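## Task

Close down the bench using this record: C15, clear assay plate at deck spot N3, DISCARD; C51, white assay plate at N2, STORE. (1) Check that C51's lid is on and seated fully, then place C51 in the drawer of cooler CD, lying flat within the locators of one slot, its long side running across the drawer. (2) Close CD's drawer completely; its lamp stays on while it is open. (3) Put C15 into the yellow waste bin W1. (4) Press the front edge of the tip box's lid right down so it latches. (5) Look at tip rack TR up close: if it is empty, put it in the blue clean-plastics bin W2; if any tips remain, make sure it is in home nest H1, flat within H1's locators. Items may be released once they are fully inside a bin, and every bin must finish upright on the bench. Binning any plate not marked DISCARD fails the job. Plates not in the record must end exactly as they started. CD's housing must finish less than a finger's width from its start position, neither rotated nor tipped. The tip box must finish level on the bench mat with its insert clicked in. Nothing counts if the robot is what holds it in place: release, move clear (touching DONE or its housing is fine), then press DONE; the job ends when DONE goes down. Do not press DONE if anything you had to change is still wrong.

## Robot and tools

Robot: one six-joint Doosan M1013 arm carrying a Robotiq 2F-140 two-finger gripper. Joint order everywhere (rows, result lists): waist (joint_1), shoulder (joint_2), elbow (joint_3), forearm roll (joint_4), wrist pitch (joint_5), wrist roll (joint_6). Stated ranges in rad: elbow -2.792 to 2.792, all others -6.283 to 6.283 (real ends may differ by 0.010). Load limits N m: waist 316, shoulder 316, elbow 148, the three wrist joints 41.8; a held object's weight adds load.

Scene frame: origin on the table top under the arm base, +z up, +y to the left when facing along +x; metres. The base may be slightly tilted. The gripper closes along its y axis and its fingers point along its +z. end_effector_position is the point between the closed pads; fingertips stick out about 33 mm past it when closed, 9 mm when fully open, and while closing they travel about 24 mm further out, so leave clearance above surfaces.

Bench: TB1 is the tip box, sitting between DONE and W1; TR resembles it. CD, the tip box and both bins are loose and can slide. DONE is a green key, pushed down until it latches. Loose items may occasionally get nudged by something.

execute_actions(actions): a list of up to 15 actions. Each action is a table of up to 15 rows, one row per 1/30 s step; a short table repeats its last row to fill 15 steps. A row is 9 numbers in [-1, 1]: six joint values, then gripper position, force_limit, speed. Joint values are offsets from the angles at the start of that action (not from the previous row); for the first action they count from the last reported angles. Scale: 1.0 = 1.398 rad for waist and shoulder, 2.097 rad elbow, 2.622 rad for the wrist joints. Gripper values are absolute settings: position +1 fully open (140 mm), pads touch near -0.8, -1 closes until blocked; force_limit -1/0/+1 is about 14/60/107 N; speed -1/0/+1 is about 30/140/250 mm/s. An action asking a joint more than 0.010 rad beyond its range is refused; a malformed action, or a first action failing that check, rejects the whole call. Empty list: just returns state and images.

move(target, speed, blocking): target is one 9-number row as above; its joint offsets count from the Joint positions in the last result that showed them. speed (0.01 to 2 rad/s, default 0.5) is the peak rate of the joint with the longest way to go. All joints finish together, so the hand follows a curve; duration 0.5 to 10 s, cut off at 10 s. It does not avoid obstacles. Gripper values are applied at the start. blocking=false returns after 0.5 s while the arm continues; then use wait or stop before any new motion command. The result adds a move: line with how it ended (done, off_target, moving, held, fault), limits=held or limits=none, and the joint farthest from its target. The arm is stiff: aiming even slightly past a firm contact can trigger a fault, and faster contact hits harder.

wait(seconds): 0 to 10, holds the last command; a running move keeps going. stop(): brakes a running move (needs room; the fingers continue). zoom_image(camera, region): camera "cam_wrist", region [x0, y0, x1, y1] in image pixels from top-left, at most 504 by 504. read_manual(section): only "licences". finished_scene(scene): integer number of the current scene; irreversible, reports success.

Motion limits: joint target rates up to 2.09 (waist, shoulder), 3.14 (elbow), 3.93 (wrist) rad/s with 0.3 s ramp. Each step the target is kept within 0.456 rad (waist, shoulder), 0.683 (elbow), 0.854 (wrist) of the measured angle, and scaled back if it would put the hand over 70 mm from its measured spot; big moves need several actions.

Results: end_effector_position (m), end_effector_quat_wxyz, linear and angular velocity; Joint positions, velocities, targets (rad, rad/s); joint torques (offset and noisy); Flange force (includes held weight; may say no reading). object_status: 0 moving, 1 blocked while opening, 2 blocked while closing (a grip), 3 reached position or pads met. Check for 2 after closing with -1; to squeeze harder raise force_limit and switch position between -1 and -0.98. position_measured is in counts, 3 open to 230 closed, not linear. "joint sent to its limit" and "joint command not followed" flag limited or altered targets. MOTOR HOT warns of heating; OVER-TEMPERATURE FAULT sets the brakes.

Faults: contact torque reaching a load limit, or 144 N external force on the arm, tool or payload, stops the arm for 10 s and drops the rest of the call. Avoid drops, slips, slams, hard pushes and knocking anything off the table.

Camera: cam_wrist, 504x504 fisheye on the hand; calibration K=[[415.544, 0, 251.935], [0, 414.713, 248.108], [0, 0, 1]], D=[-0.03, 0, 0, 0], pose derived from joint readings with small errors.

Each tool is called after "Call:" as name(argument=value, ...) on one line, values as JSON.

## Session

Call:
execute_actions(actions=[])

Scene clock: 0.00 s.
end_effector_position=(+0.3306, +0.1226, +0.1294) position_measured=3 object_status=3 end_effector_quat_wxyz=(+0.056, +0.545, +0.836, -0.020) end_effector_velocity=(+0.000, +0.000, +0.000) end_effector_angular_velocity=(+0.000, +0.000, +0.000)
Joint names: [waist, shoulder, elbow, forearm roll, wrist pitch, wrist roll]
Joint positions: [ 0.343 -0.048  2.461 -0.178  0.706  0.084]
Joint velocities: [ 0.     0.001 -0.001  0.     0.    -0.   ]
Joint torques (N m, as the joint torque sensors report them, + toward a larger angle): no reading
Flange force (N, the push that the arm receives, along the gripper's own x y z axes): no reading
Joint targets: [0.343 -0.048 2.461 -0.178 0.706 0.084]
camera_calibration (this result's frames):
cam_wrist: T_world_to_cam=[[0.978627, 0.203346, 0.030665, -0.350862], [0.162202, -0.854923, 0.492745, 0.00643162], [0.126414, -0.47724, -0.869633, 0.309177], [0, 0, 0, 1]] pos_world=[0.303236, 0.224396, 0.27646]

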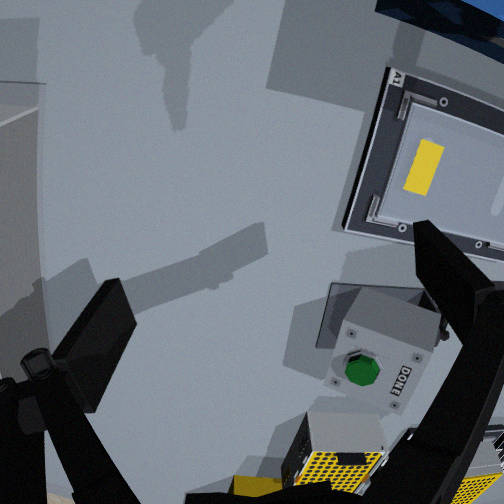

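Overview pose (q6 base now −1.551).

Call:
move(target=[-0.2454,0.0343,-0.5536,0.0679,0.4329,-0.6312,1,0,0], speed=0.7)

Call:
zoom_image(camera="cam_wrist", region=[20,20,460,330])

Scene clock: 7.17 s.
end_effector_position=(+0.5373, +0.0456, +0.6946) position_measured=3 object_status=3 end_effector_quat_wxyz=(+0.001, -0.011, +1.000, +0.001) end_effector_velocity=(+0.000, -0.001, +0.001) end_effector_angular_velocity=(-0.001, -0.001, +0.000)
Joint names: [waist, shoulder, elbow, forearm roll, wrist pitch, wrist roll]
Joint positions: [ 0.   -0.    1.3   0.    1.84 -1.57]
Joint velocities: [-0.001  0.001 -0.002 -0.001  0.001 -0.001]
Joint torques (N m, as the joint torque sensors report them, + toward a larger angle): [  2.63 -43.66 -39.44   4.48  -0.36   0.53]
Flange force (N, the push that the arm receives, along the gripper's own x y z axes): [-6.7 -5.3 -4.0]
Joint targets: [0.000 -0.000 1.300 0.000 1.840 -1.571]
move: done; limits=none; farthest joint: the waist, 0.001 radians from its target (0.344 radians at the start)
camera_calibration (this result's frames):
cam_wrist: T_world_to_cam=[[0.187605, 0.982094, -0.0171875, -0.1321], [0.901888, -0.165299, 0.399091, -0.735186], [0.389104, -0.0903725, -0.91675, 0.611718], [0, 0, 0, 1]] pos_world=[0.449816, 0.063492, 0.851929]

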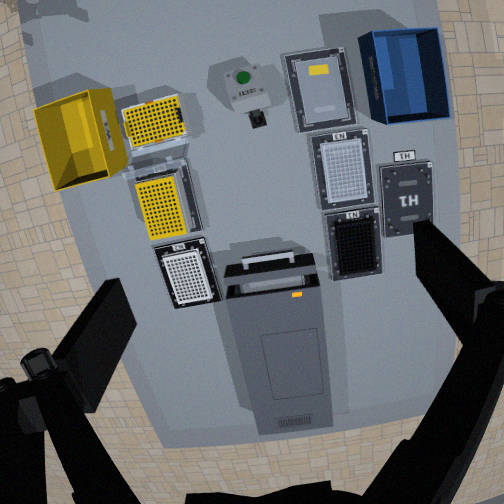

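Region (20, 20, 460, 330) of cam_wrist's 504x504 image, scaled by 1.145, with more detail than that image has; it fills the top 355 rows of this view, and the rest is white.

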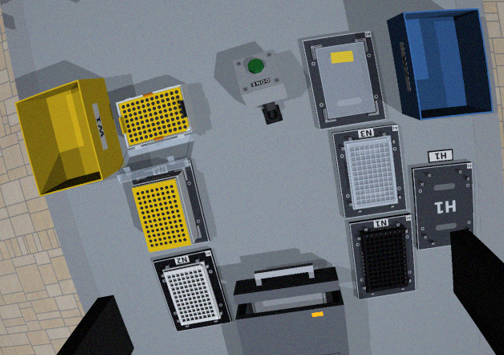

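Call:
move(target=[0.1795,0.1352,0.4196,0,-0.407,0.1144,0.45,-0.6,0], speed=0.6)

Call:
move(target=[0,0.08,0.0215,0,-0.0598,0,0.45,-0.6,0], speed=0.15)

Scene clock: 16.70 s.
end_effector_position=(+0.4783, +0.1699, +0.1339) position_measured=72 object_status=3 end_effector_quat_wxyz=(+0.000, +0.014, +1.000, +0.001) end_effector_velocity=(+0.001, +0.000, -0.001) end_effector_angular_velocity=(+0.000, -0.001, +0.000)
Joint names: [waist, shoulder, elbow, forearm roll, wrist pitch, wrist roll]
Joint positions: [ 0.251  0.189  2.18   0.     0.774 -1.271]
Joint velocities: [ 0.     0.001 -0.    -0.    -0.002  0.   ]
Joint torques (N m, as the joint torque sensors report them, + toward a larger angle): [  1.92 -51.31 -28.73   3.29  -0.37   0.61]
Flange force (N, the push that the arm receives, along the gripper's own x y z axes): [-6.4 -2.8 3.0]
Joint targets: [0.251 0.189 2.180 0.000 0.773 -1.271]
move: done; limits=none; farthest joint: the wrist pitch, 0.001 radians from its target (1.067 radians at the start)
camera_calibration (this result's frames):
cam_wrist: T_world_to_cam=[[0.235743, 0.971649, -0.0179633, -0.273828], [0.893504, -0.20944, 0.397223, -0.425882], [0.382199, -0.109693, -0.917546, 0.138569], [0, 0, 0, 1]] pos_world=[0.39212, 0.192068, 0.291394]

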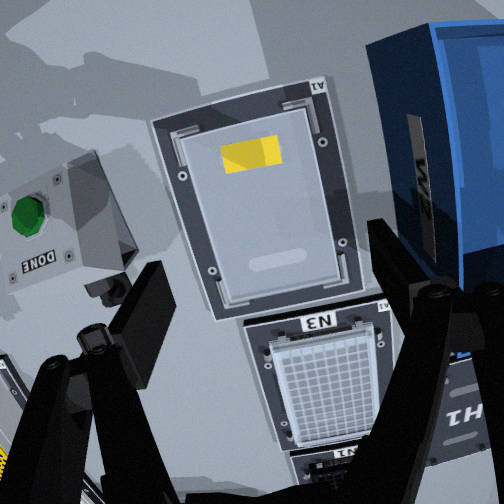

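Scene clock: 18.13 s.
end_effector_position=(+0.4782, +0.1700, +0.0610) position_measured=72 object_status=3 end_effector_quat_wxyz=(+0.000, +0.014, +1.000, +0.001) end_effector_velocity=(+0.001, -0.000, -0.000) end_effector_angular_velocity=(+0.000, -0.001, -0.000)
Joint names: [waist, shoulder, elbow, forearm roll, wrist pitch, wrist roll]
Joint positions: [ 0.251  0.301  2.225  0.     0.617 -1.271]
Joint velocities: [-0.     0.001 -0.001 -0.    -0.001  0.   ]
Joint torques (N m, as the joint torque sensors report them, + toward a larger angle): [  3.4  -58.64 -23.84   2.61  -0.44   0.62]
Flange force (N, the push that the arm receives, along the gripper's own x y z axes): [-7.5 -5.5 5.4]
Joint targets: [0.251 0.301 2.225 0.000 0.617 -1.271]
move: done; limits=none; farthest joint: the waist, 0.000 radians from its target (0.000 radians at the start)
camera_calibration (this result's frames):
cam_wrist: T_world_to_cam=[[0.23577, 0.971641, -0.0180758, -0.275198], [0.893551, -0.209434, 0.39712, -0.396903], [0.382072, -0.109781, -0.917589, 0.0718379], [0, 0, 0, 1]] pos_world=[0.392089, 0.192155, 0.218561]

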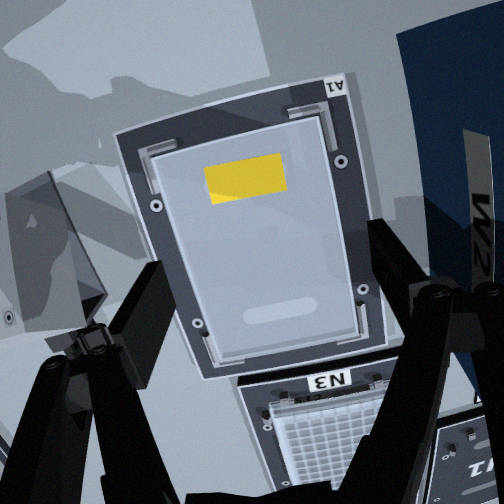

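Yaw +0.045, y −1 mm, descend to 0.045.

Call:
move(target=[-0.002,0.0195,0.0035,0,-0.0132,-0.018,0.45,-0.6,0], speed=0.04)

Call:
move(target=[0,0,0,0,0,0,-1,-0.6,-0.8])

Call:
move(target=[0,-0.197,-0.0765,0,0.1662,0,-1,-0.6,-0.8], speed=0.25)

Scene clock: 29.43 s.
end_effector_position=(+0.4788, +0.1687, +0.0449) position_measured=72 object_status=3 end_effector_quat_wxyz=(+0.000, -0.008, +1.000, +0.001) end_effector_velocity=(-0.001, -0.000, -0.001) end_effector_angular_velocity=(-0.000, +0.003, +0.000)
Joint names: [waist, shoulder, elbow, forearm roll, wrist pitch, wrist roll]
Joint positions: [ 0.249  0.328  2.232  0.     0.582 -1.318]
Joint velocities: [-0.001  0.001  0.001  0.001  0.001 -0.001]
Joint torques (N m, as the joint torque sensors report them, + toward a larger angle): [  2.82 -60.02 -22.29   2.5   -0.38   0.83]
Flange force (N, the push that the arm receives, along the gripper's own x y z axes): [-7.2 -5.2 5.5]
Joint targets: [0.249 0.328 2.232 0.000 0.582 -1.318]
move: done; limits=none; farthest joint: the wrist roll, 0.001 radians from its target (0.048 radians at the start)
camera_calibration (this result's frames):
cam_wrist: T_world_to_cam=[[0.192495, 0.981131, -0.0180807, -0.255259], [0.90192, -0.169634, 0.397196, -0.402029], [0.386634, -0.0927656, -0.917556, 0.0516437], [0, 0, 0, 1]] pos_world=[0.391767, 0.187036, 0.202455]

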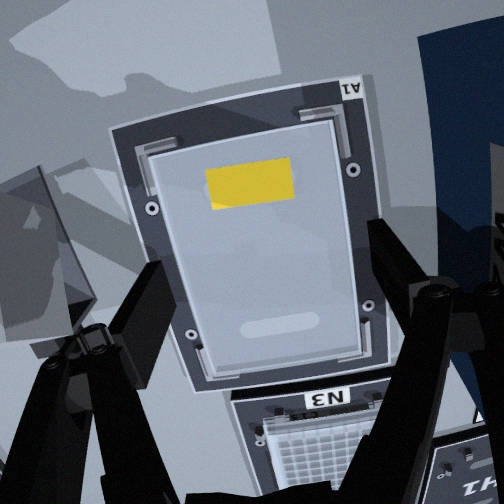

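Scene clock: 30.00 s.
end_effector_position=(+0.4788, +0.1687, +0.0449) position_measured=102 object_status=2 end_effector_quat_wxyz=(+0.000, -0.009, +1.000, +0.001) end_effector_velocity=(+0.001, -0.000, -0.000) end_effector_angular_velocity=(-0.000, -0.001, +0.000)
Joint names: [waist, shoulder, elbow, forearm roll, wrist pitch, wrist roll]
Joint positions: [ 0.249  0.328  2.232  0.     0.582 -1.318]
Joint velocities: [-0.001  0.    -0.001 -0.001 -0.001  0.   ]
Joint torques (N m, as the joint torque sensors report them, + toward a larger angle): [  2.19 -45.61 -17.74   2.49  -2.37   0.34]
Flange force (N, the push that the arm receives, along the gripper's own x y z axes): [-1.1 -5.1 -25.4]
Joint targets: [0.249 0.328 2.232 0.000 0.582 -1.318]
move: done; limits=none; farthest joint: the waist, 0.000 radians from its target (0.000 radians at the start)
camera_calibration (this result's frames):
cam_wrist: T_world_to_cam=[[0.192475, 0.981135, -0.01808, -0.25525], [0.901923, -0.169616, 0.397197, -0.402031], [0.386637, -0.0927572, -0.917555, 0.0516338], [0, 0, 0, 1]] pos_world=[0.391767, 0.187033, 0.202447]

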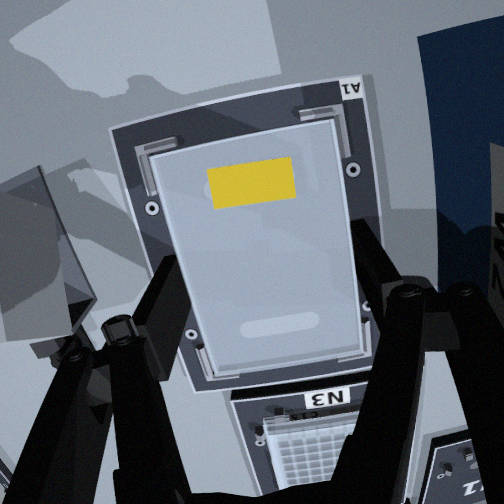

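Scene clock: 32.13 s.
end_effector_position=(+0.4799, +0.1687, +0.2503) position_measured=103 object_status=2 end_effector_quat_wxyz=(+0.000, -0.009, +1.000, +0.001) end_effector_velocity=(+0.001, -0.000, +0.001) end_effector_angular_velocity=(+0.000, -0.000, -0.000)
Joint names: [waist, shoulder, elbow, forearm roll, wrist pitch, wrist roll]
Joint positions: [ 0.249  0.053  2.072  0.     1.018 -1.318]
Joint velocities: [-0.001  0.    -0.002  0.     0.001 -0.   ]
Joint torques (N m, as the joint torque sensors report them, + toward a larger angle): [  2.89 -45.   -34.61   3.94  -0.17   0.53]
Flange force (N, the push that the arm receives, along the gripper's own x y z axes): [-10.4 -4.0 3.5]
Joint targets: [0.249 0.052 2.072 0.000 1.018 -1.318]
move: done; limits=none; farthest joint: the waist, 0.000 radians from its target (0.000 radians at the start)
camera_calibration (this result's frames):
cam_wrist: T_world_to_cam=[[0.192369, 0.981159, -0.0179211, -0.251816], [0.901901, -0.169574, 0.397265, -0.484618], [0.386741, -0.0925847, -0.917529, 0.239604], [0, 0, 0, 1]] pos_world=[0.392854, 0.187077, 0.407852]

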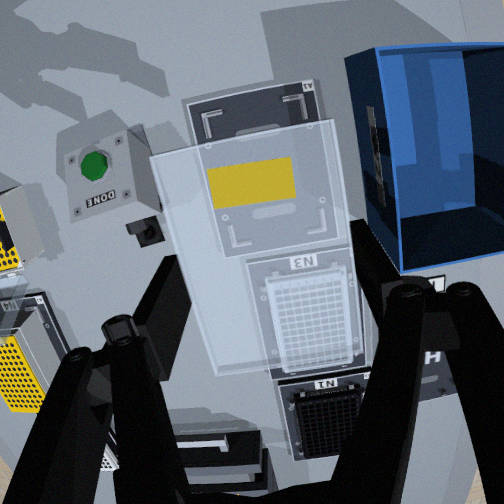

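To N2: (−.291,.577,1.446,1.118,−1.842), then z≈.075.

Call:
move(target=[-0.3863,0.3748,-0.2985,0,0.0381,-0.2,-1,-0.6,-0.8], speed=0.4)

Call:
move(target=[0,0.0787,0.0329,0,-0.0683,0,-1,-0.6,-0.8], speed=0.12)

Scene clock: 37.80 s.
end_effector_position=(+0.8200, -0.1909, +0.2008) position_measured=103 object_status=2 end_effector_quat_wxyz=(+0.001, -0.001, +1.000, +0.001) end_effector_velocity=(+0.000, -0.001, -0.001) end_effector_angular_velocity=(-0.001, -0.000, +0.000)
Joint names: [waist, shoulder, elbow, forearm roll, wrist pitch, wrist roll]
Joint positions: [-0.291  0.576  1.446  0.     1.118 -1.842]
Joint velocities: [-0.     0.001  0.    -0.001 -0.001  0.   ]
Joint torques (N m, as the joint torque sensors report them, + toward a larger angle): [  1.25 -99.51 -36.99   4.14  -0.53   0.65]
Flange force (N, the push that the arm receives, along the gripper's own x y z axes): [-9.1 -4.0 2.9]
Joint targets: [-0.292 0.577 1.446 0.000 1.118 -1.842]
move: done; limits=none; farthest joint: the shoulder, 0.001 radians from its target (0.525 radians at the start)
camera_calibration (this result's frames):
cam_wrist: T_world_to_cam=[[0.207837, 0.978005, -0.0176025, 0.0213873], [0.898231, -0.183697, 0.399296, -0.832806], [0.38728, -0.0987995, -0.916653, 0.0275112], [0, 0, 0, 1]] pos_world=[0.732952, -0.171183, 0.358131]

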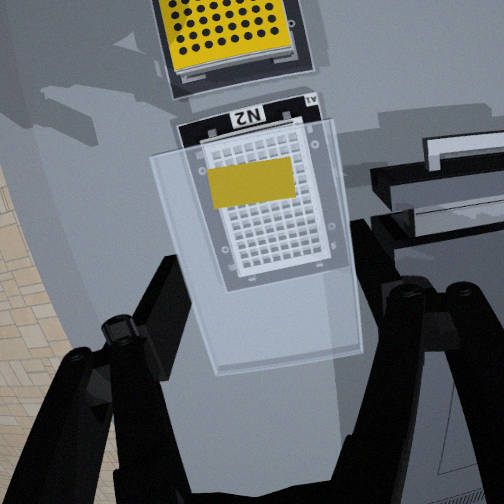

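Scene clock: 39.63 s.
end_effector_position=(+0.8237, -0.1917, +0.0750) position_measured=103 object_status=2 end_effector_quat_wxyz=(+0.001, -0.001, +1.000, +0.001) end_effector_velocity=(-0.000, +0.000, -0.000) end_effector_angular_velocity=(+0.001, -0.000, -0.001)
Joint names: [waist, shoulder, elbow, forearm roll, wrist pitch, wrist roll]
Joint positions: [-0.291  0.686  1.515  0.     0.939 -1.842]
Joint velocities: [-0.001 -0.     0.     0.002 -0.    -0.   ]
Joint torques (N m, as the joint torque sensors report them, + toward a larger angle): [   3.15 -101.64  -33.49    3.78   -0.37    0.55]
Flange force (N, the push that the arm receives, along the gripper's own x y z axes): [-2.6 -5.3 1.2]
Joint targets: [-0.291 0.686 1.515 0.000 0.939 -1.842]
move: done; limits=none; farthest joint: the waist, 0.000 radians from its target (0.000 radians at the start)
camera_calibration (this result's frames):
cam_wrist: T_world_to_cam=[[0.207878, 0.977996, -0.017639, 0.0191276], [0.898206, -0.183715, 0.399343, -0.785922], [0.387315, -0.0988579, -0.916632, -0.0893522], [0, 0, 0, 1]] pos_world=[0.736551, -0.171926, 0.232287]

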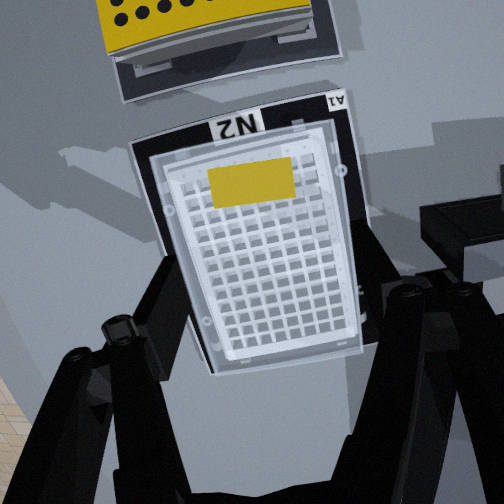

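Call:
move(target=[0.002,0.0153,-0.0074,0,-0.0019,-0.0123,-1,-0.6,-0.8], speed=0.03)

Call:
zoom_image(camera="cam_wrist", region=[110,80,400,390])

Scene clock: 47.10 s.
end_effector_position=(+0.8318, -0.1914, +0.0638) position_measured=103 object_status=2 end_effector_quat_wxyz=(+0.001, -0.018, +1.000, +0.001) end_effector_velocity=(-0.000, +0.000, -0.000) end_effector_angular_velocity=(+0.001, +0.001, +0.000)
Joint names: [waist, shoulder, elbow, forearm roll, wrist pitch, wrist roll]
Joint positions: [-0.289  0.708  1.499  0.     0.934 -1.874]
Joint velocities: [-0.     0.     0.     0.001  0.001 -0.001]
Joint torques (N m, as the joint torque sensors report them, + toward a larger angle): [   3.56 -104.96  -33.15    3.76   -0.38    0.81]
Flange force (N, the push that the arm receives, along the gripper's own x y z axes): [-5.1 -6.4 4.0]
Joint targets: [-0.289 0.708 1.499 0.000 0.934 -1.874]
move: done; limits=none; farthest joint: the waist, 0.000 radians from its target (0.003 radians at the start)
camera_calibration (this result's frames):
cam_wrist: T_world_to_cam=[[0.173532, 0.98467, -0.0176394, 0.0468527], [0.9044, -0.152245, 0.3986, -0.787867], [0.389805, -0.085123, -0.916955, -0.102118], [0, 0, 0, 1]] pos_world=[0.744223, -0.174776, 0.221233]

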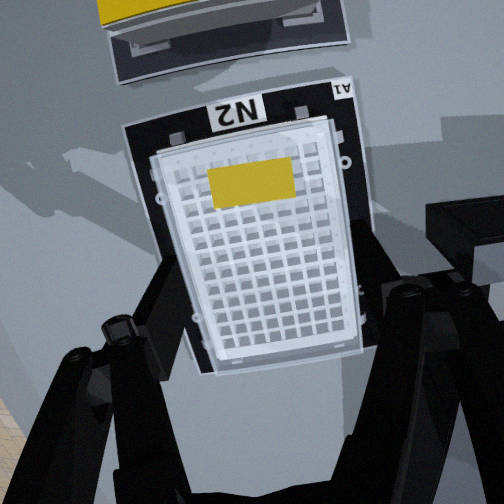

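Region (110, 80, 400, 390) of cam_wrist's 504x504 image, scaled by 1.626, with more detail than that image has; it fills the left 471 columns of this view, and the rest is white.

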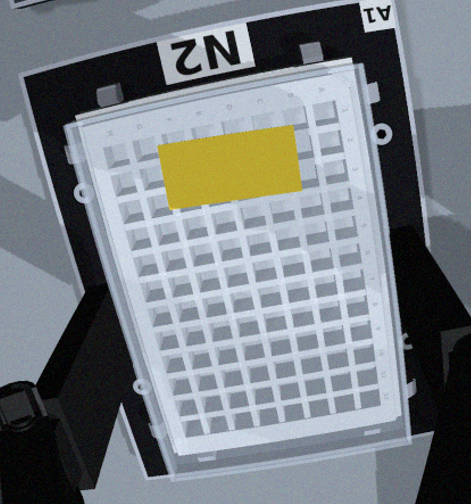

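Matches. Lower.

Call:
move(target=[0,0.0059,0.0016,0,-0.0044,0,-1,-0.6,-0.8], speed=0.01)

Call:
move(target=[0,0.0017,0.0005,0,-0.0013,0,-1,-0.6,-0.8], speed=0.01)

Scene clock: 52.73 s.
end_effector_position=(+0.8318, -0.1914, +0.0553) position_measured=103 object_status=2 end_effector_quat_wxyz=(+0.001, -0.018, +1.000, +0.001) end_effector_velocity=(-0.000, -0.000, -0.000) end_effector_angular_velocity=(-0.001, -0.000, +0.000)
Joint names: [waist, shoulder, elbow, forearm roll, wrist pitch, wrist roll]
Joint positions: [-0.289  0.716  1.503  0.     0.922 -1.874]
Joint velocities: [-0.    -0.     0.001 -0.001 -0.002 -0.   ]
Joint torques (N m, as the joint torque sensors report them, + toward a larger angle): [   2.95 -105.28  -32.55    3.69   -0.32    0.45]
Flange force (N, the push that the arm receives, along the gripper's own x y z axes): [-6.2 -5.4 3.6]
Joint targets: [-0.289 0.716 1.503 0.000 0.922 -1.874]
move: done; limits=none; farthest joint: the waist, 0.000 radians from its target (0.000 radians at the start)
camera_calibration (this result's frames):
cam_wrist: T_world_to_cam=[[0.173475, 0.98468, -0.0176361, 0.0467293], [0.904434, -0.1522, 0.39854, -0.784468], [0.38975, -0.0850873, -0.916982, -0.109857], [0, 0, 0, 1]] pos_world=[0.74421, -0.174757, 0.212729]

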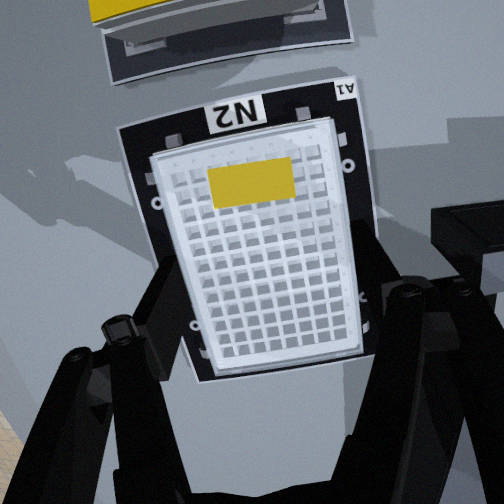

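Scene clock: 53.43 s.
end_effector_position=(+0.8318, -0.1914, +0.0529) position_measured=103 object_status=2 end_effector_quat_wxyz=(+0.001, -0.018, +1.000, +0.001) end_effector_velocity=(-0.000, -0.000, -0.000) end_effector_angular_velocity=(-0.000, +0.000, +0.000)
Joint names: [waist, shoulder, elbow, forearm roll, wrist pitch, wrist roll]
Joint positions: [-0.289  0.718  1.504  0.     0.919 -1.874]
Joint velocities: [-0.    -0.     0.001 -0.001 -0.    -0.   ]
Joint torques (N m, as the joint torque sensors report them, + toward a larger angle): [  1.97 -68.97 -18.17   3.07  -2.64   0.32]
Flange force (N, the push that the arm receives, along the gripper's own x y z axes): [2.3 -2.2 -40.6]
Joint targets: [-0.289 0.718 1.504 0.000 0.919 -1.874]
move: done; limits=none; farthest joint: the waist, 0.000 radians from its target (0.000 radians at the start)
camera_calibration (this result's frames):
cam_wrist: T_world_to_cam=[[0.173482, 0.984679, -0.0176505, 0.0466782], [0.904377, -0.152188, 0.398675, -0.783475], [0.389881, -0.0851256, -0.916922, -0.112183], [0, 0, 0, 1]] pos_world=[0.744197, -0.174748, 0.210313]

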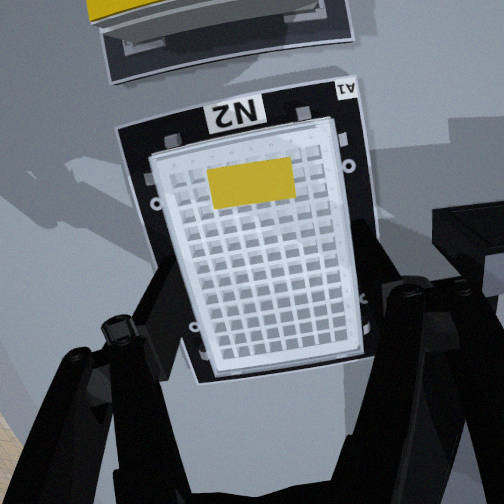

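Call:
move(target=[0,0,0,0,0,0,0.35,-0.6,-0.5])

Call:
move(target=[0,-0.154,0.031,0,0.0576,0,0.35,-0.6,-0.5], speed=0.25)

Call:
move(target=[0.161,0,0,0,0,0.0988,0.8,0,0], speed=0.3)

Scene clock: 61.63 s.
end_effector_position=(+0.8318, -0.1914, +0.0529) position_measured=85 object_status=3 end_effector_quat_wxyz=(+0.001, -0.018, +1.000, +0.001) end_effector_velocity=(+0.001, +0.001, +0.001) end_effector_angular_velocity=(+0.000, -0.001, +0.001)
Joint names: [waist, shoulder, elbow, forearm roll, wrist pitch, wrist roll]
Joint positions: [-0.289  0.718  1.504  0.     0.919 -1.874]
Joint velocities: [ 0.001 -0.    -0.001  0.     0.001  0.   ]
Joint torques (N m, as the joint torque sensors report them, + toward a larger angle): [   2.98 -104.37  -32.49    3.62   -0.4     0.58]
Flange force (N, the push that the arm receives, along the gripper's own x y z axes): [-4.8 -5.3 2.2]
Joint targets: [-0.289 0.718 1.504 0.000 0.919 -1.874]
move: done; limits=none; farthest joint: the waist, 0.000 radians from its target (0.000 radians at the start)
camera_calibration (this result's frames):
cam_wrist: T_world_to_cam=[[0.17348, 0.984679, -0.0176413, 0.0466759], [0.904415, -0.152198, 0.398585, -0.783461], [0.389793, -0.0851015, -0.916962, -0.112139], [0, 0, 0, 1]] pos_world=[0.744187, -0.174745, 0.210271]

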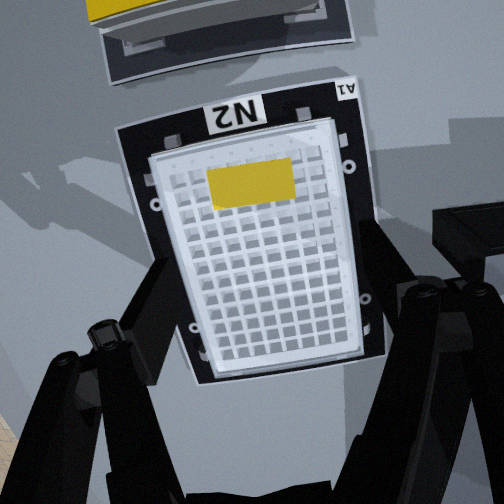

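Scene clock: 62.90 s.
end_effector_position=(+0.7702, -0.1748, +0.1995) position_measured=85 object_status=3 end_effector_quat_wxyz=(+0.001, -0.018, +1.000, +0.001) end_effector_velocity=(-0.001, -0.000, -0.000) end_effector_angular_velocity=(+0.000, +0.001, -0.001)
Joint names: [waist, shoulder, elbow, forearm roll, wrist pitch, wrist roll]
Joint positions: [-0.289  0.503  1.569  0.     1.07  -1.874]
Joint velocities: [-0.    -0.     0.001 -0.     0.001  0.   ]
Joint torques (N m, as the joint torque sensors report them, + toward a larger angle): [  2.96 -89.56 -36.05   4.01  -0.33   0.52]
Flange force (N, the push that the arm receives, along the gripper's own x y z axes): [-4.7 -5.9 1.9]
Joint targets: [-0.289 0.503 1.569 0.000 1.070 -1.874]
move: done; limits=none; farthest joint: the waist, 0.000 radians from its target (0.000 radians at the start)
camera_calibration (this result's frames):
cam_wrist: T_world_to_cam=[[0.17342, 0.984692, -0.0175412, 0.0436806], [0.904712, -0.152247, 0.39789, -0.783802], [0.389128, -0.0848719, -0.917266, 0.0483453], [0, 0, 0, 1]] pos_world=[0.682728, -0.15824, 0.356978]

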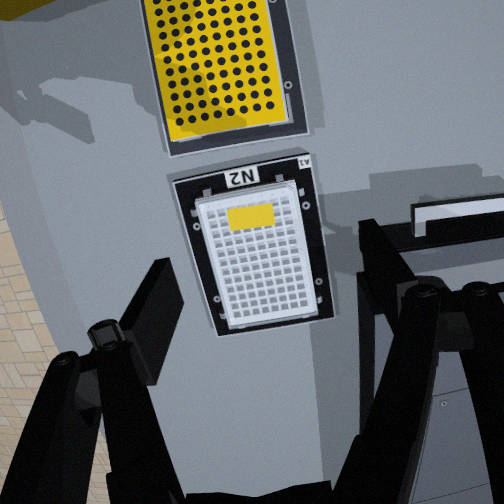

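Scene clock: 64.20 s.
end_effector_position=(+0.7898, +0.0015, +0.1998) position_measured=28 object_status=3 end_effector_quat_wxyz=(+0.001, -0.001, +1.000, +0.001) end_effector_velocity=(-0.000, -0.000, +0.001) end_effector_angular_velocity=(-0.000, -0.001, -0.001)
Joint names: [waist, shoulder, elbow, forearm roll, wrist pitch, wrist roll]
Joint positions: [-0.064  0.503  1.569  0.     1.07  -1.615]
Joint velocities: [-0.    -0.001 -0.    -0.     0.001  0.001]
Joint torques (N m, as the joint torque sensors report them, + toward a larger angle): [  2.8  -90.62 -35.83   4.07  -0.49   0.55]
Flange force (N, the push that the arm receives, along the gripper's own x y z axes): [-7.5 -4.4 1.5]
Joint targets: [-0.064 0.503 1.569 0.000 1.070 -1.615]
move: done; limits=none; farthest joint: the waist, 0.000 radians from its target (0.225 radians at the start)
camera_calibration (this result's frames):
cam_wrist: T_world_to_cam=[[0.206703, 0.978246, -0.0175645, -0.159584], [0.899089, -0.182836, 0.397757, -0.770264], [0.385893, -0.0980098, -0.917323, 0.0585935], [0, 0, 0, 1]] pos_world=[0.702911, 0.0210238, 0.357324]

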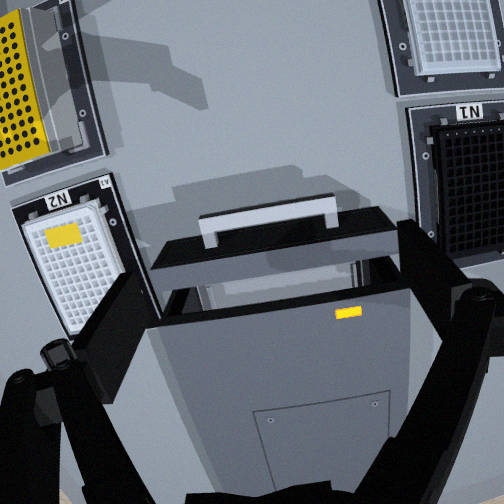

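Call:
move(target=[0,0.0926,0.0331,0,-0.076,0.008,0.8,0,0], speed=0.12)

Call:
move(target=[0,0,0,0,0,0,-1,-0.3,-0.7])

Scene clock: 71.73 s.
end_effector_position=(+0.7950, +0.0015, +0.0652) position_measured=28 object_status=3 end_effector_quat_wxyz=(+0.001, +0.009, +1.000, +0.001) end_effector_velocity=(-0.001, -0.000, -0.001) end_effector_angular_velocity=(+0.000, +0.001, -0.001)
Joint names: [waist, shoulder, elbow, forearm roll, wrist pitch, wrist roll]
Joint positions: [-0.064  0.633  1.638  0.     0.871 -1.594]
Joint velocities: [-0.     0.001  0.     0.     0.     0.001]
Joint torques (N m, as the joint torque sensors report them, + toward a larger angle): [  2.44 -95.26 -32.08   3.47  -0.47   0.59]
Flange force (N, the push that the arm receives, along the gripper's own x y z axes): [-2.8 -3.6 1.5]
Joint targets: [-0.064 0.633 1.638 0.000 0.871 -1.594]
move: done; limits=none; farthest joint: the waist, 0.000 radians from its target (0.000 radians at the start)
camera_calibration (this result's frames):
cam_wrist: T_world_to_cam=[[0.227234, 0.973683, -0.0175196, -0.179338], [0.89491, -0.201688, 0.398068, -0.718057], [0.384059, -0.106133, -0.917189, -0.0654561], [0, 0, 0, 1]] pos_world=[0.708487, 0.0228475, 0.222658]

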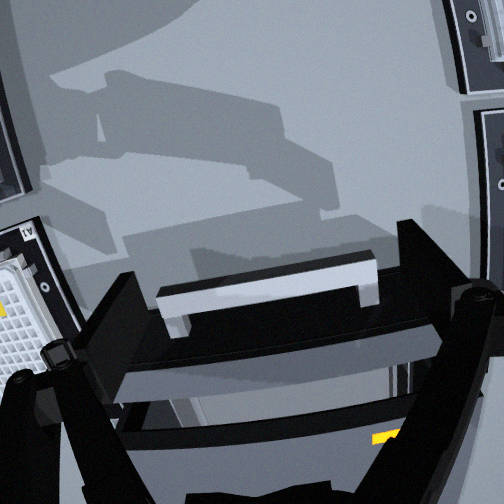

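Scene clock: 72.30 s.
end_effector_position=(+0.7950, +0.0012, +0.0652) position_measured=63 object_status=2 end_effector_quat_wxyz=(+0.001, +0.009, +1.000, +0.001) end_effector_velocity=(+0.000, +0.001, -0.001) end_effector_angular_velocity=(+0.001, +0.000, -0.000)
Joint names: [waist, shoulder, elbow, forearm roll, wrist pitch, wrist roll]
Joint positions: [-0.064  0.633  1.638 -0.     0.871 -1.594]
Joint velocities: [ 0.001  0.001 -0.     0.002 -0.     0.   ]
Joint torques (N m, as the joint torque sensors report them, + toward a larger angle): [ 67.49 -66.01 -15.17  26.38   0.1   -0.28]
Flange force (N, the push that the arm receives, along the gripper's own x y z axes): [-3.2 -84.5 -34.5]
Joint targets: [-0.064 0.633 1.638 0.000 0.871 -1.594]
move: done; limits=none; farthest joint: the waist, 0.000 radians from its target (0.000 radians at the start)
camera_calibration (this result's frames):
cam_wrist: T_world_to_cam=[[0.227123, 0.973703, -0.0178404, -0.179029], [0.894895, -0.201444, 0.398224, -0.718176], [0.384158, -0.106411, -0.917115, -0.0655609], [0, 0, 0, 1]] pos_world=[0.708539, 0.0226724, 0.222674]

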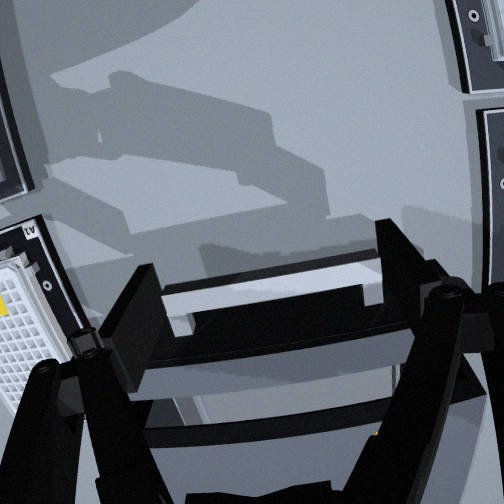

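Call:
move(target=[0,0,0,0,0,0,0.8,-0.3,0])

Call:
move(target=[0,-0.05,-0.017,0,0.0403,0,0.8,-0.3,0], speed=0.15)

Call:
move(target=[0,0.0169,-0.0232,0,0.0095,-0.599,0.1,-0.3,0], speed=0.8)

Scene clock: 83.27 s.
end_effector_position=(+0.7950, +0.0012, +0.0652) position_measured=28 object_status=3 end_effector_quat_wxyz=(+0.001, +0.009, +1.000, +0.001) end_effector_velocity=(-0.001, +0.001, -0.001) end_effector_angular_velocity=(+0.000, +0.002, +0.001)
Joint names: [waist, shoulder, elbow, forearm roll, wrist pitch, wrist roll]
Joint positions: [-0.064  0.633  1.638 -0.     0.871 -1.594]
Joint velocities: [ 0.001  0.001  0.001  0.    -0.    -0.   ]
Joint torques (N m, as the joint torque sensors report them, + toward a larger angle): [  3.38 -95.99 -31.02   3.48  -0.36   0.6 ]
Flange force (N, the push that the arm receives, along the gripper's own x y z axes): [-6.0 -4.8 2.2]
Joint targets: [-0.064 0.633 1.638 -0.000 0.871 -1.594]
move: done; limits=none; farthest joint: the waist, 0.000 radians from its target (0.000 radians at the start)
camera_calibration (this result's frames):
cam_wrist: T_world_to_cam=[[0.227114, 0.973705, -0.0178551, -0.179017], [0.89494, -0.201442, 0.398124, -0.718168], [0.384059, -0.106399, -0.917158, -0.0654783], [0, 0, 0, 1]] pos_world=[0.708522, 0.0226741, 0.22267]

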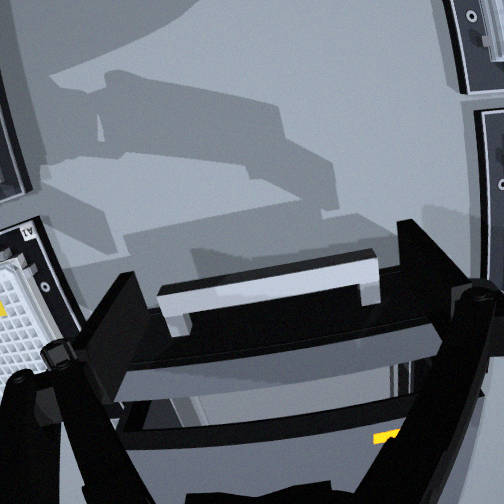

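Scene clock: 84.37 s.
end_effector_position=(+0.7946, +0.0011, +0.1366) position_measured=28 object_status=3 end_effector_quat_wxyz=(+0.001, +0.009, +1.000, +0.001) end_effector_velocity=(-0.000, -0.000, +0.002) end_effector_angular_velocity=(+0.002, -0.001, -0.002)
Joint names: [waist, shoulder, elbow, forearm roll, wrist pitch, wrist roll]
Joint positions: [-0.064  0.563  1.602 -0.     0.976 -1.594]
Joint velocities: [-0.001 -0.002 -0.     0.002  0.002 -0.   ]
Joint torques (N m, as the joint torque sensors report them, + toward a larger angle): [  3.06 -93.37 -34.11   3.77  -0.33   0.63]
Flange force (N, the push that the arm receives, along the gripper's own x y z axes): [-5.9 -4.9 2.1]
Joint targets: [-0.064 0.563 1.602 -0.000 0.976 -1.594]
move: done; limits=none; farthest joint: the waist, 0.000 radians from its target (0.000 radians at the start)
camera_calibration (this result's frames):
cam_wrist: T_world_to_cam=[[0.227105, 0.973705, -0.0179181, -0.177515], [0.894991, -0.201421, 0.398022, -0.746285], [0.383947, -0.106429, -0.917201, 0.000223904], [0, 0, 0, 1]] pos_world=[0.708147, 0.022553, 0.294062]

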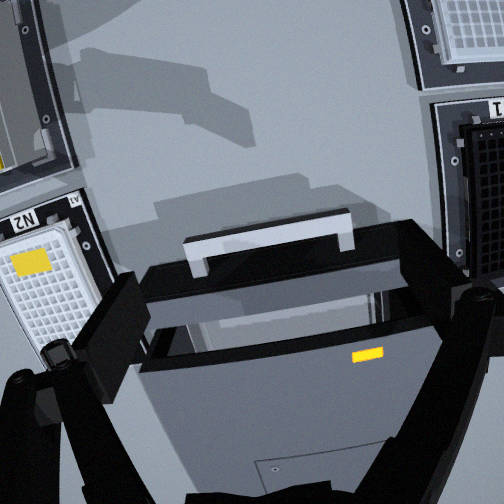

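Scene clock: 86.87 s.
end_effector_position=(+0.8146, +0.0003, +0.1404) position_measured=117 object_status=3 end_effector_quat_wxyz=(-0.001, +0.700, -0.714, -0.000) end_effector_velocity=(+0.000, -0.001, +0.001) end_effector_angular_velocity=(-0.001, -0.002, +0.001)
Joint names: [waist, shoulder, elbow, forearm roll, wrist pitch, wrist roll]
Joint positions: [-0.064  0.586  1.554 -0.     1.001 -3.164]
Joint velocities: [-0.001 -0.001 -0.    -0.001 -0.    -0.002]
Joint torques (N m, as the joint torque sensors report them, + toward a larger angle): [  3.15 -95.03 -34.4    3.9   -0.58   0.54]
Flange force (N, the push that the arm receives, along the gripper's own x y z axes): [4.9 -5.6 0.6]
Joint targets: [-0.064 0.586 1.554 -0.000 1.001 -3.165]
move: done; limits=none; farthest joint: the waist, 0.000 radians from its target (0.000 radians at the start)
camera_calibration (this result's frames):
cam_wrist: T_world_to_cam=[[-0.973512, 0.227687, -0.0208141, 0.797482], [0.200749, 0.894793, 0.398805, -0.20072], [0.109427, 0.384063, -0.916799, 0.219333], [0, 0, 0, 1]] pos_world=[0.792651, -0.0862109, 0.297732]

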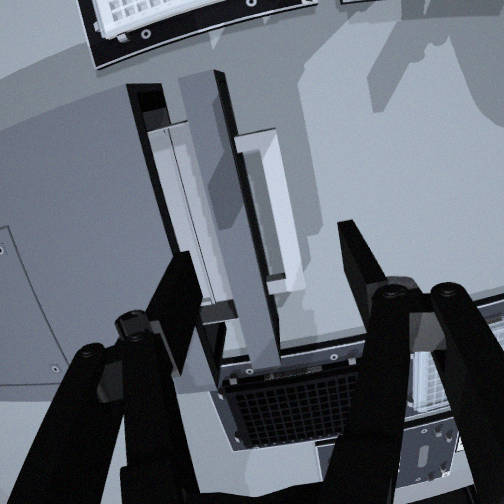

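Call:
move(target=[0,0.0293,0.0119,0,-0.0252,0,0.02,-0.3,0], speed=0.04)

Call:
move(target=[-0.004,-0.1283,0.1494,0,-0.0509,0,0.02,-0.3,0], speed=0.07)

Scene clock: 97.47 s.
end_effector_position=(+0.8147, +0.0003, +0.0956) position_measured=127 object_status=3 end_effector_quat_wxyz=(-0.001, +0.700, -0.714, +0.000) end_effector_velocity=(-0.000, -0.001, -0.001) end_effector_angular_velocity=(-0.000, +0.000, -0.000)
Joint names: [waist, shoulder, elbow, forearm roll, wrist pitch, wrist roll]
Joint positions: [-0.064  0.627  1.579 -0.     0.935 -3.164]
Joint velocities: [-0.001  0.001  0.001 -0.001 -0.001  0.   ]
Joint torques (N m, as the joint torque sensors report them, + toward a larger angle): [  3.58 -98.08 -33.28   3.89  -0.41   0.43]
Flange force (N, the push that the arm receives, along the gripper's own x y z axes): [4.5 -5.9 2.9]
Joint targets: [-0.064 0.627 1.579 -0.000 0.935 -3.164]
move: done; limits=none; farthest joint: the waist, 0.000 radians from its target (0.000 radians at the start)
camera_calibration (this result's frames):
cam_wrist: T_world_to_cam=[[-0.97351, 0.22768, -0.0209653, 0.796644], [0.200681, 0.894795, 0.398835, -0.182894], [0.109566, 0.384062, -0.916783, 0.178121], [0, 0, 0, 1]] pos_world=[0.792728, -0.0861368, 0.252945]

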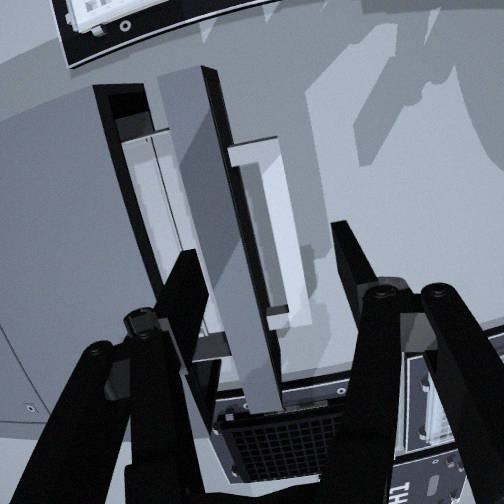

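Scene clock: 102.23 s.
end_effector_position=(+0.6710, +0.0026, +0.0951) position_measured=127 object_status=3 end_effector_quat_wxyz=(-0.001, +0.698, -0.716, -0.000) end_effector_velocity=(-0.000, -0.000, -0.001) end_effector_angular_velocity=(+0.001, -0.000, -0.002)
Joint names: [waist, shoulder, elbow, forearm roll, wrist pitch, wrist roll]
Joint positions: [-0.069  0.448  1.892 -0.     0.802 -3.164]
Joint velocities: [-0.001  0.     0.001  0.001 -0.001  0.   ]
Joint torques (N m, as the joint torque sensors report them, + toward a larger angle): [  2.47 -77.59 -27.39   3.28   0.49   0.62]
Flange force (N, the push that the arm receives, along the gripper's own x y z axes): [4.4 -8.6 3.1]
Joint targets: [-0.069 0.448 1.892 -0.000 0.802 -3.164]
move: done; limits=none; farthest joint: the waist, 0.000 radians from its target (0.006 radians at the start)
camera_calibration (this result's frames):
cam_wrist: T_world_to_cam=[[-0.972235, 0.233111, -0.0204627, 0.655305], [0.205875, 0.893644, 0.398768, -0.1594], [0.111244, 0.383483, -0.916824, 0.191476], [0, 0, 0, 1]] pos_world=[0.648626, -0.0837399, 0.252523]

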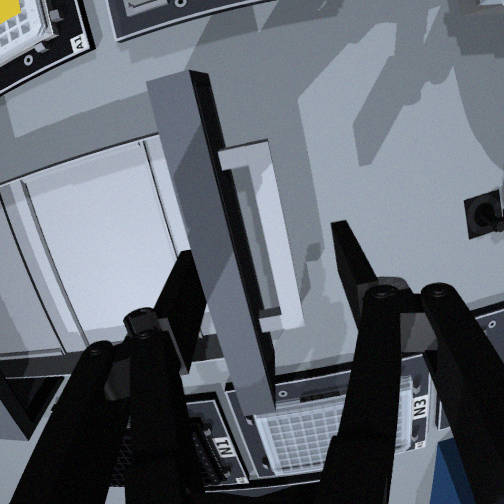

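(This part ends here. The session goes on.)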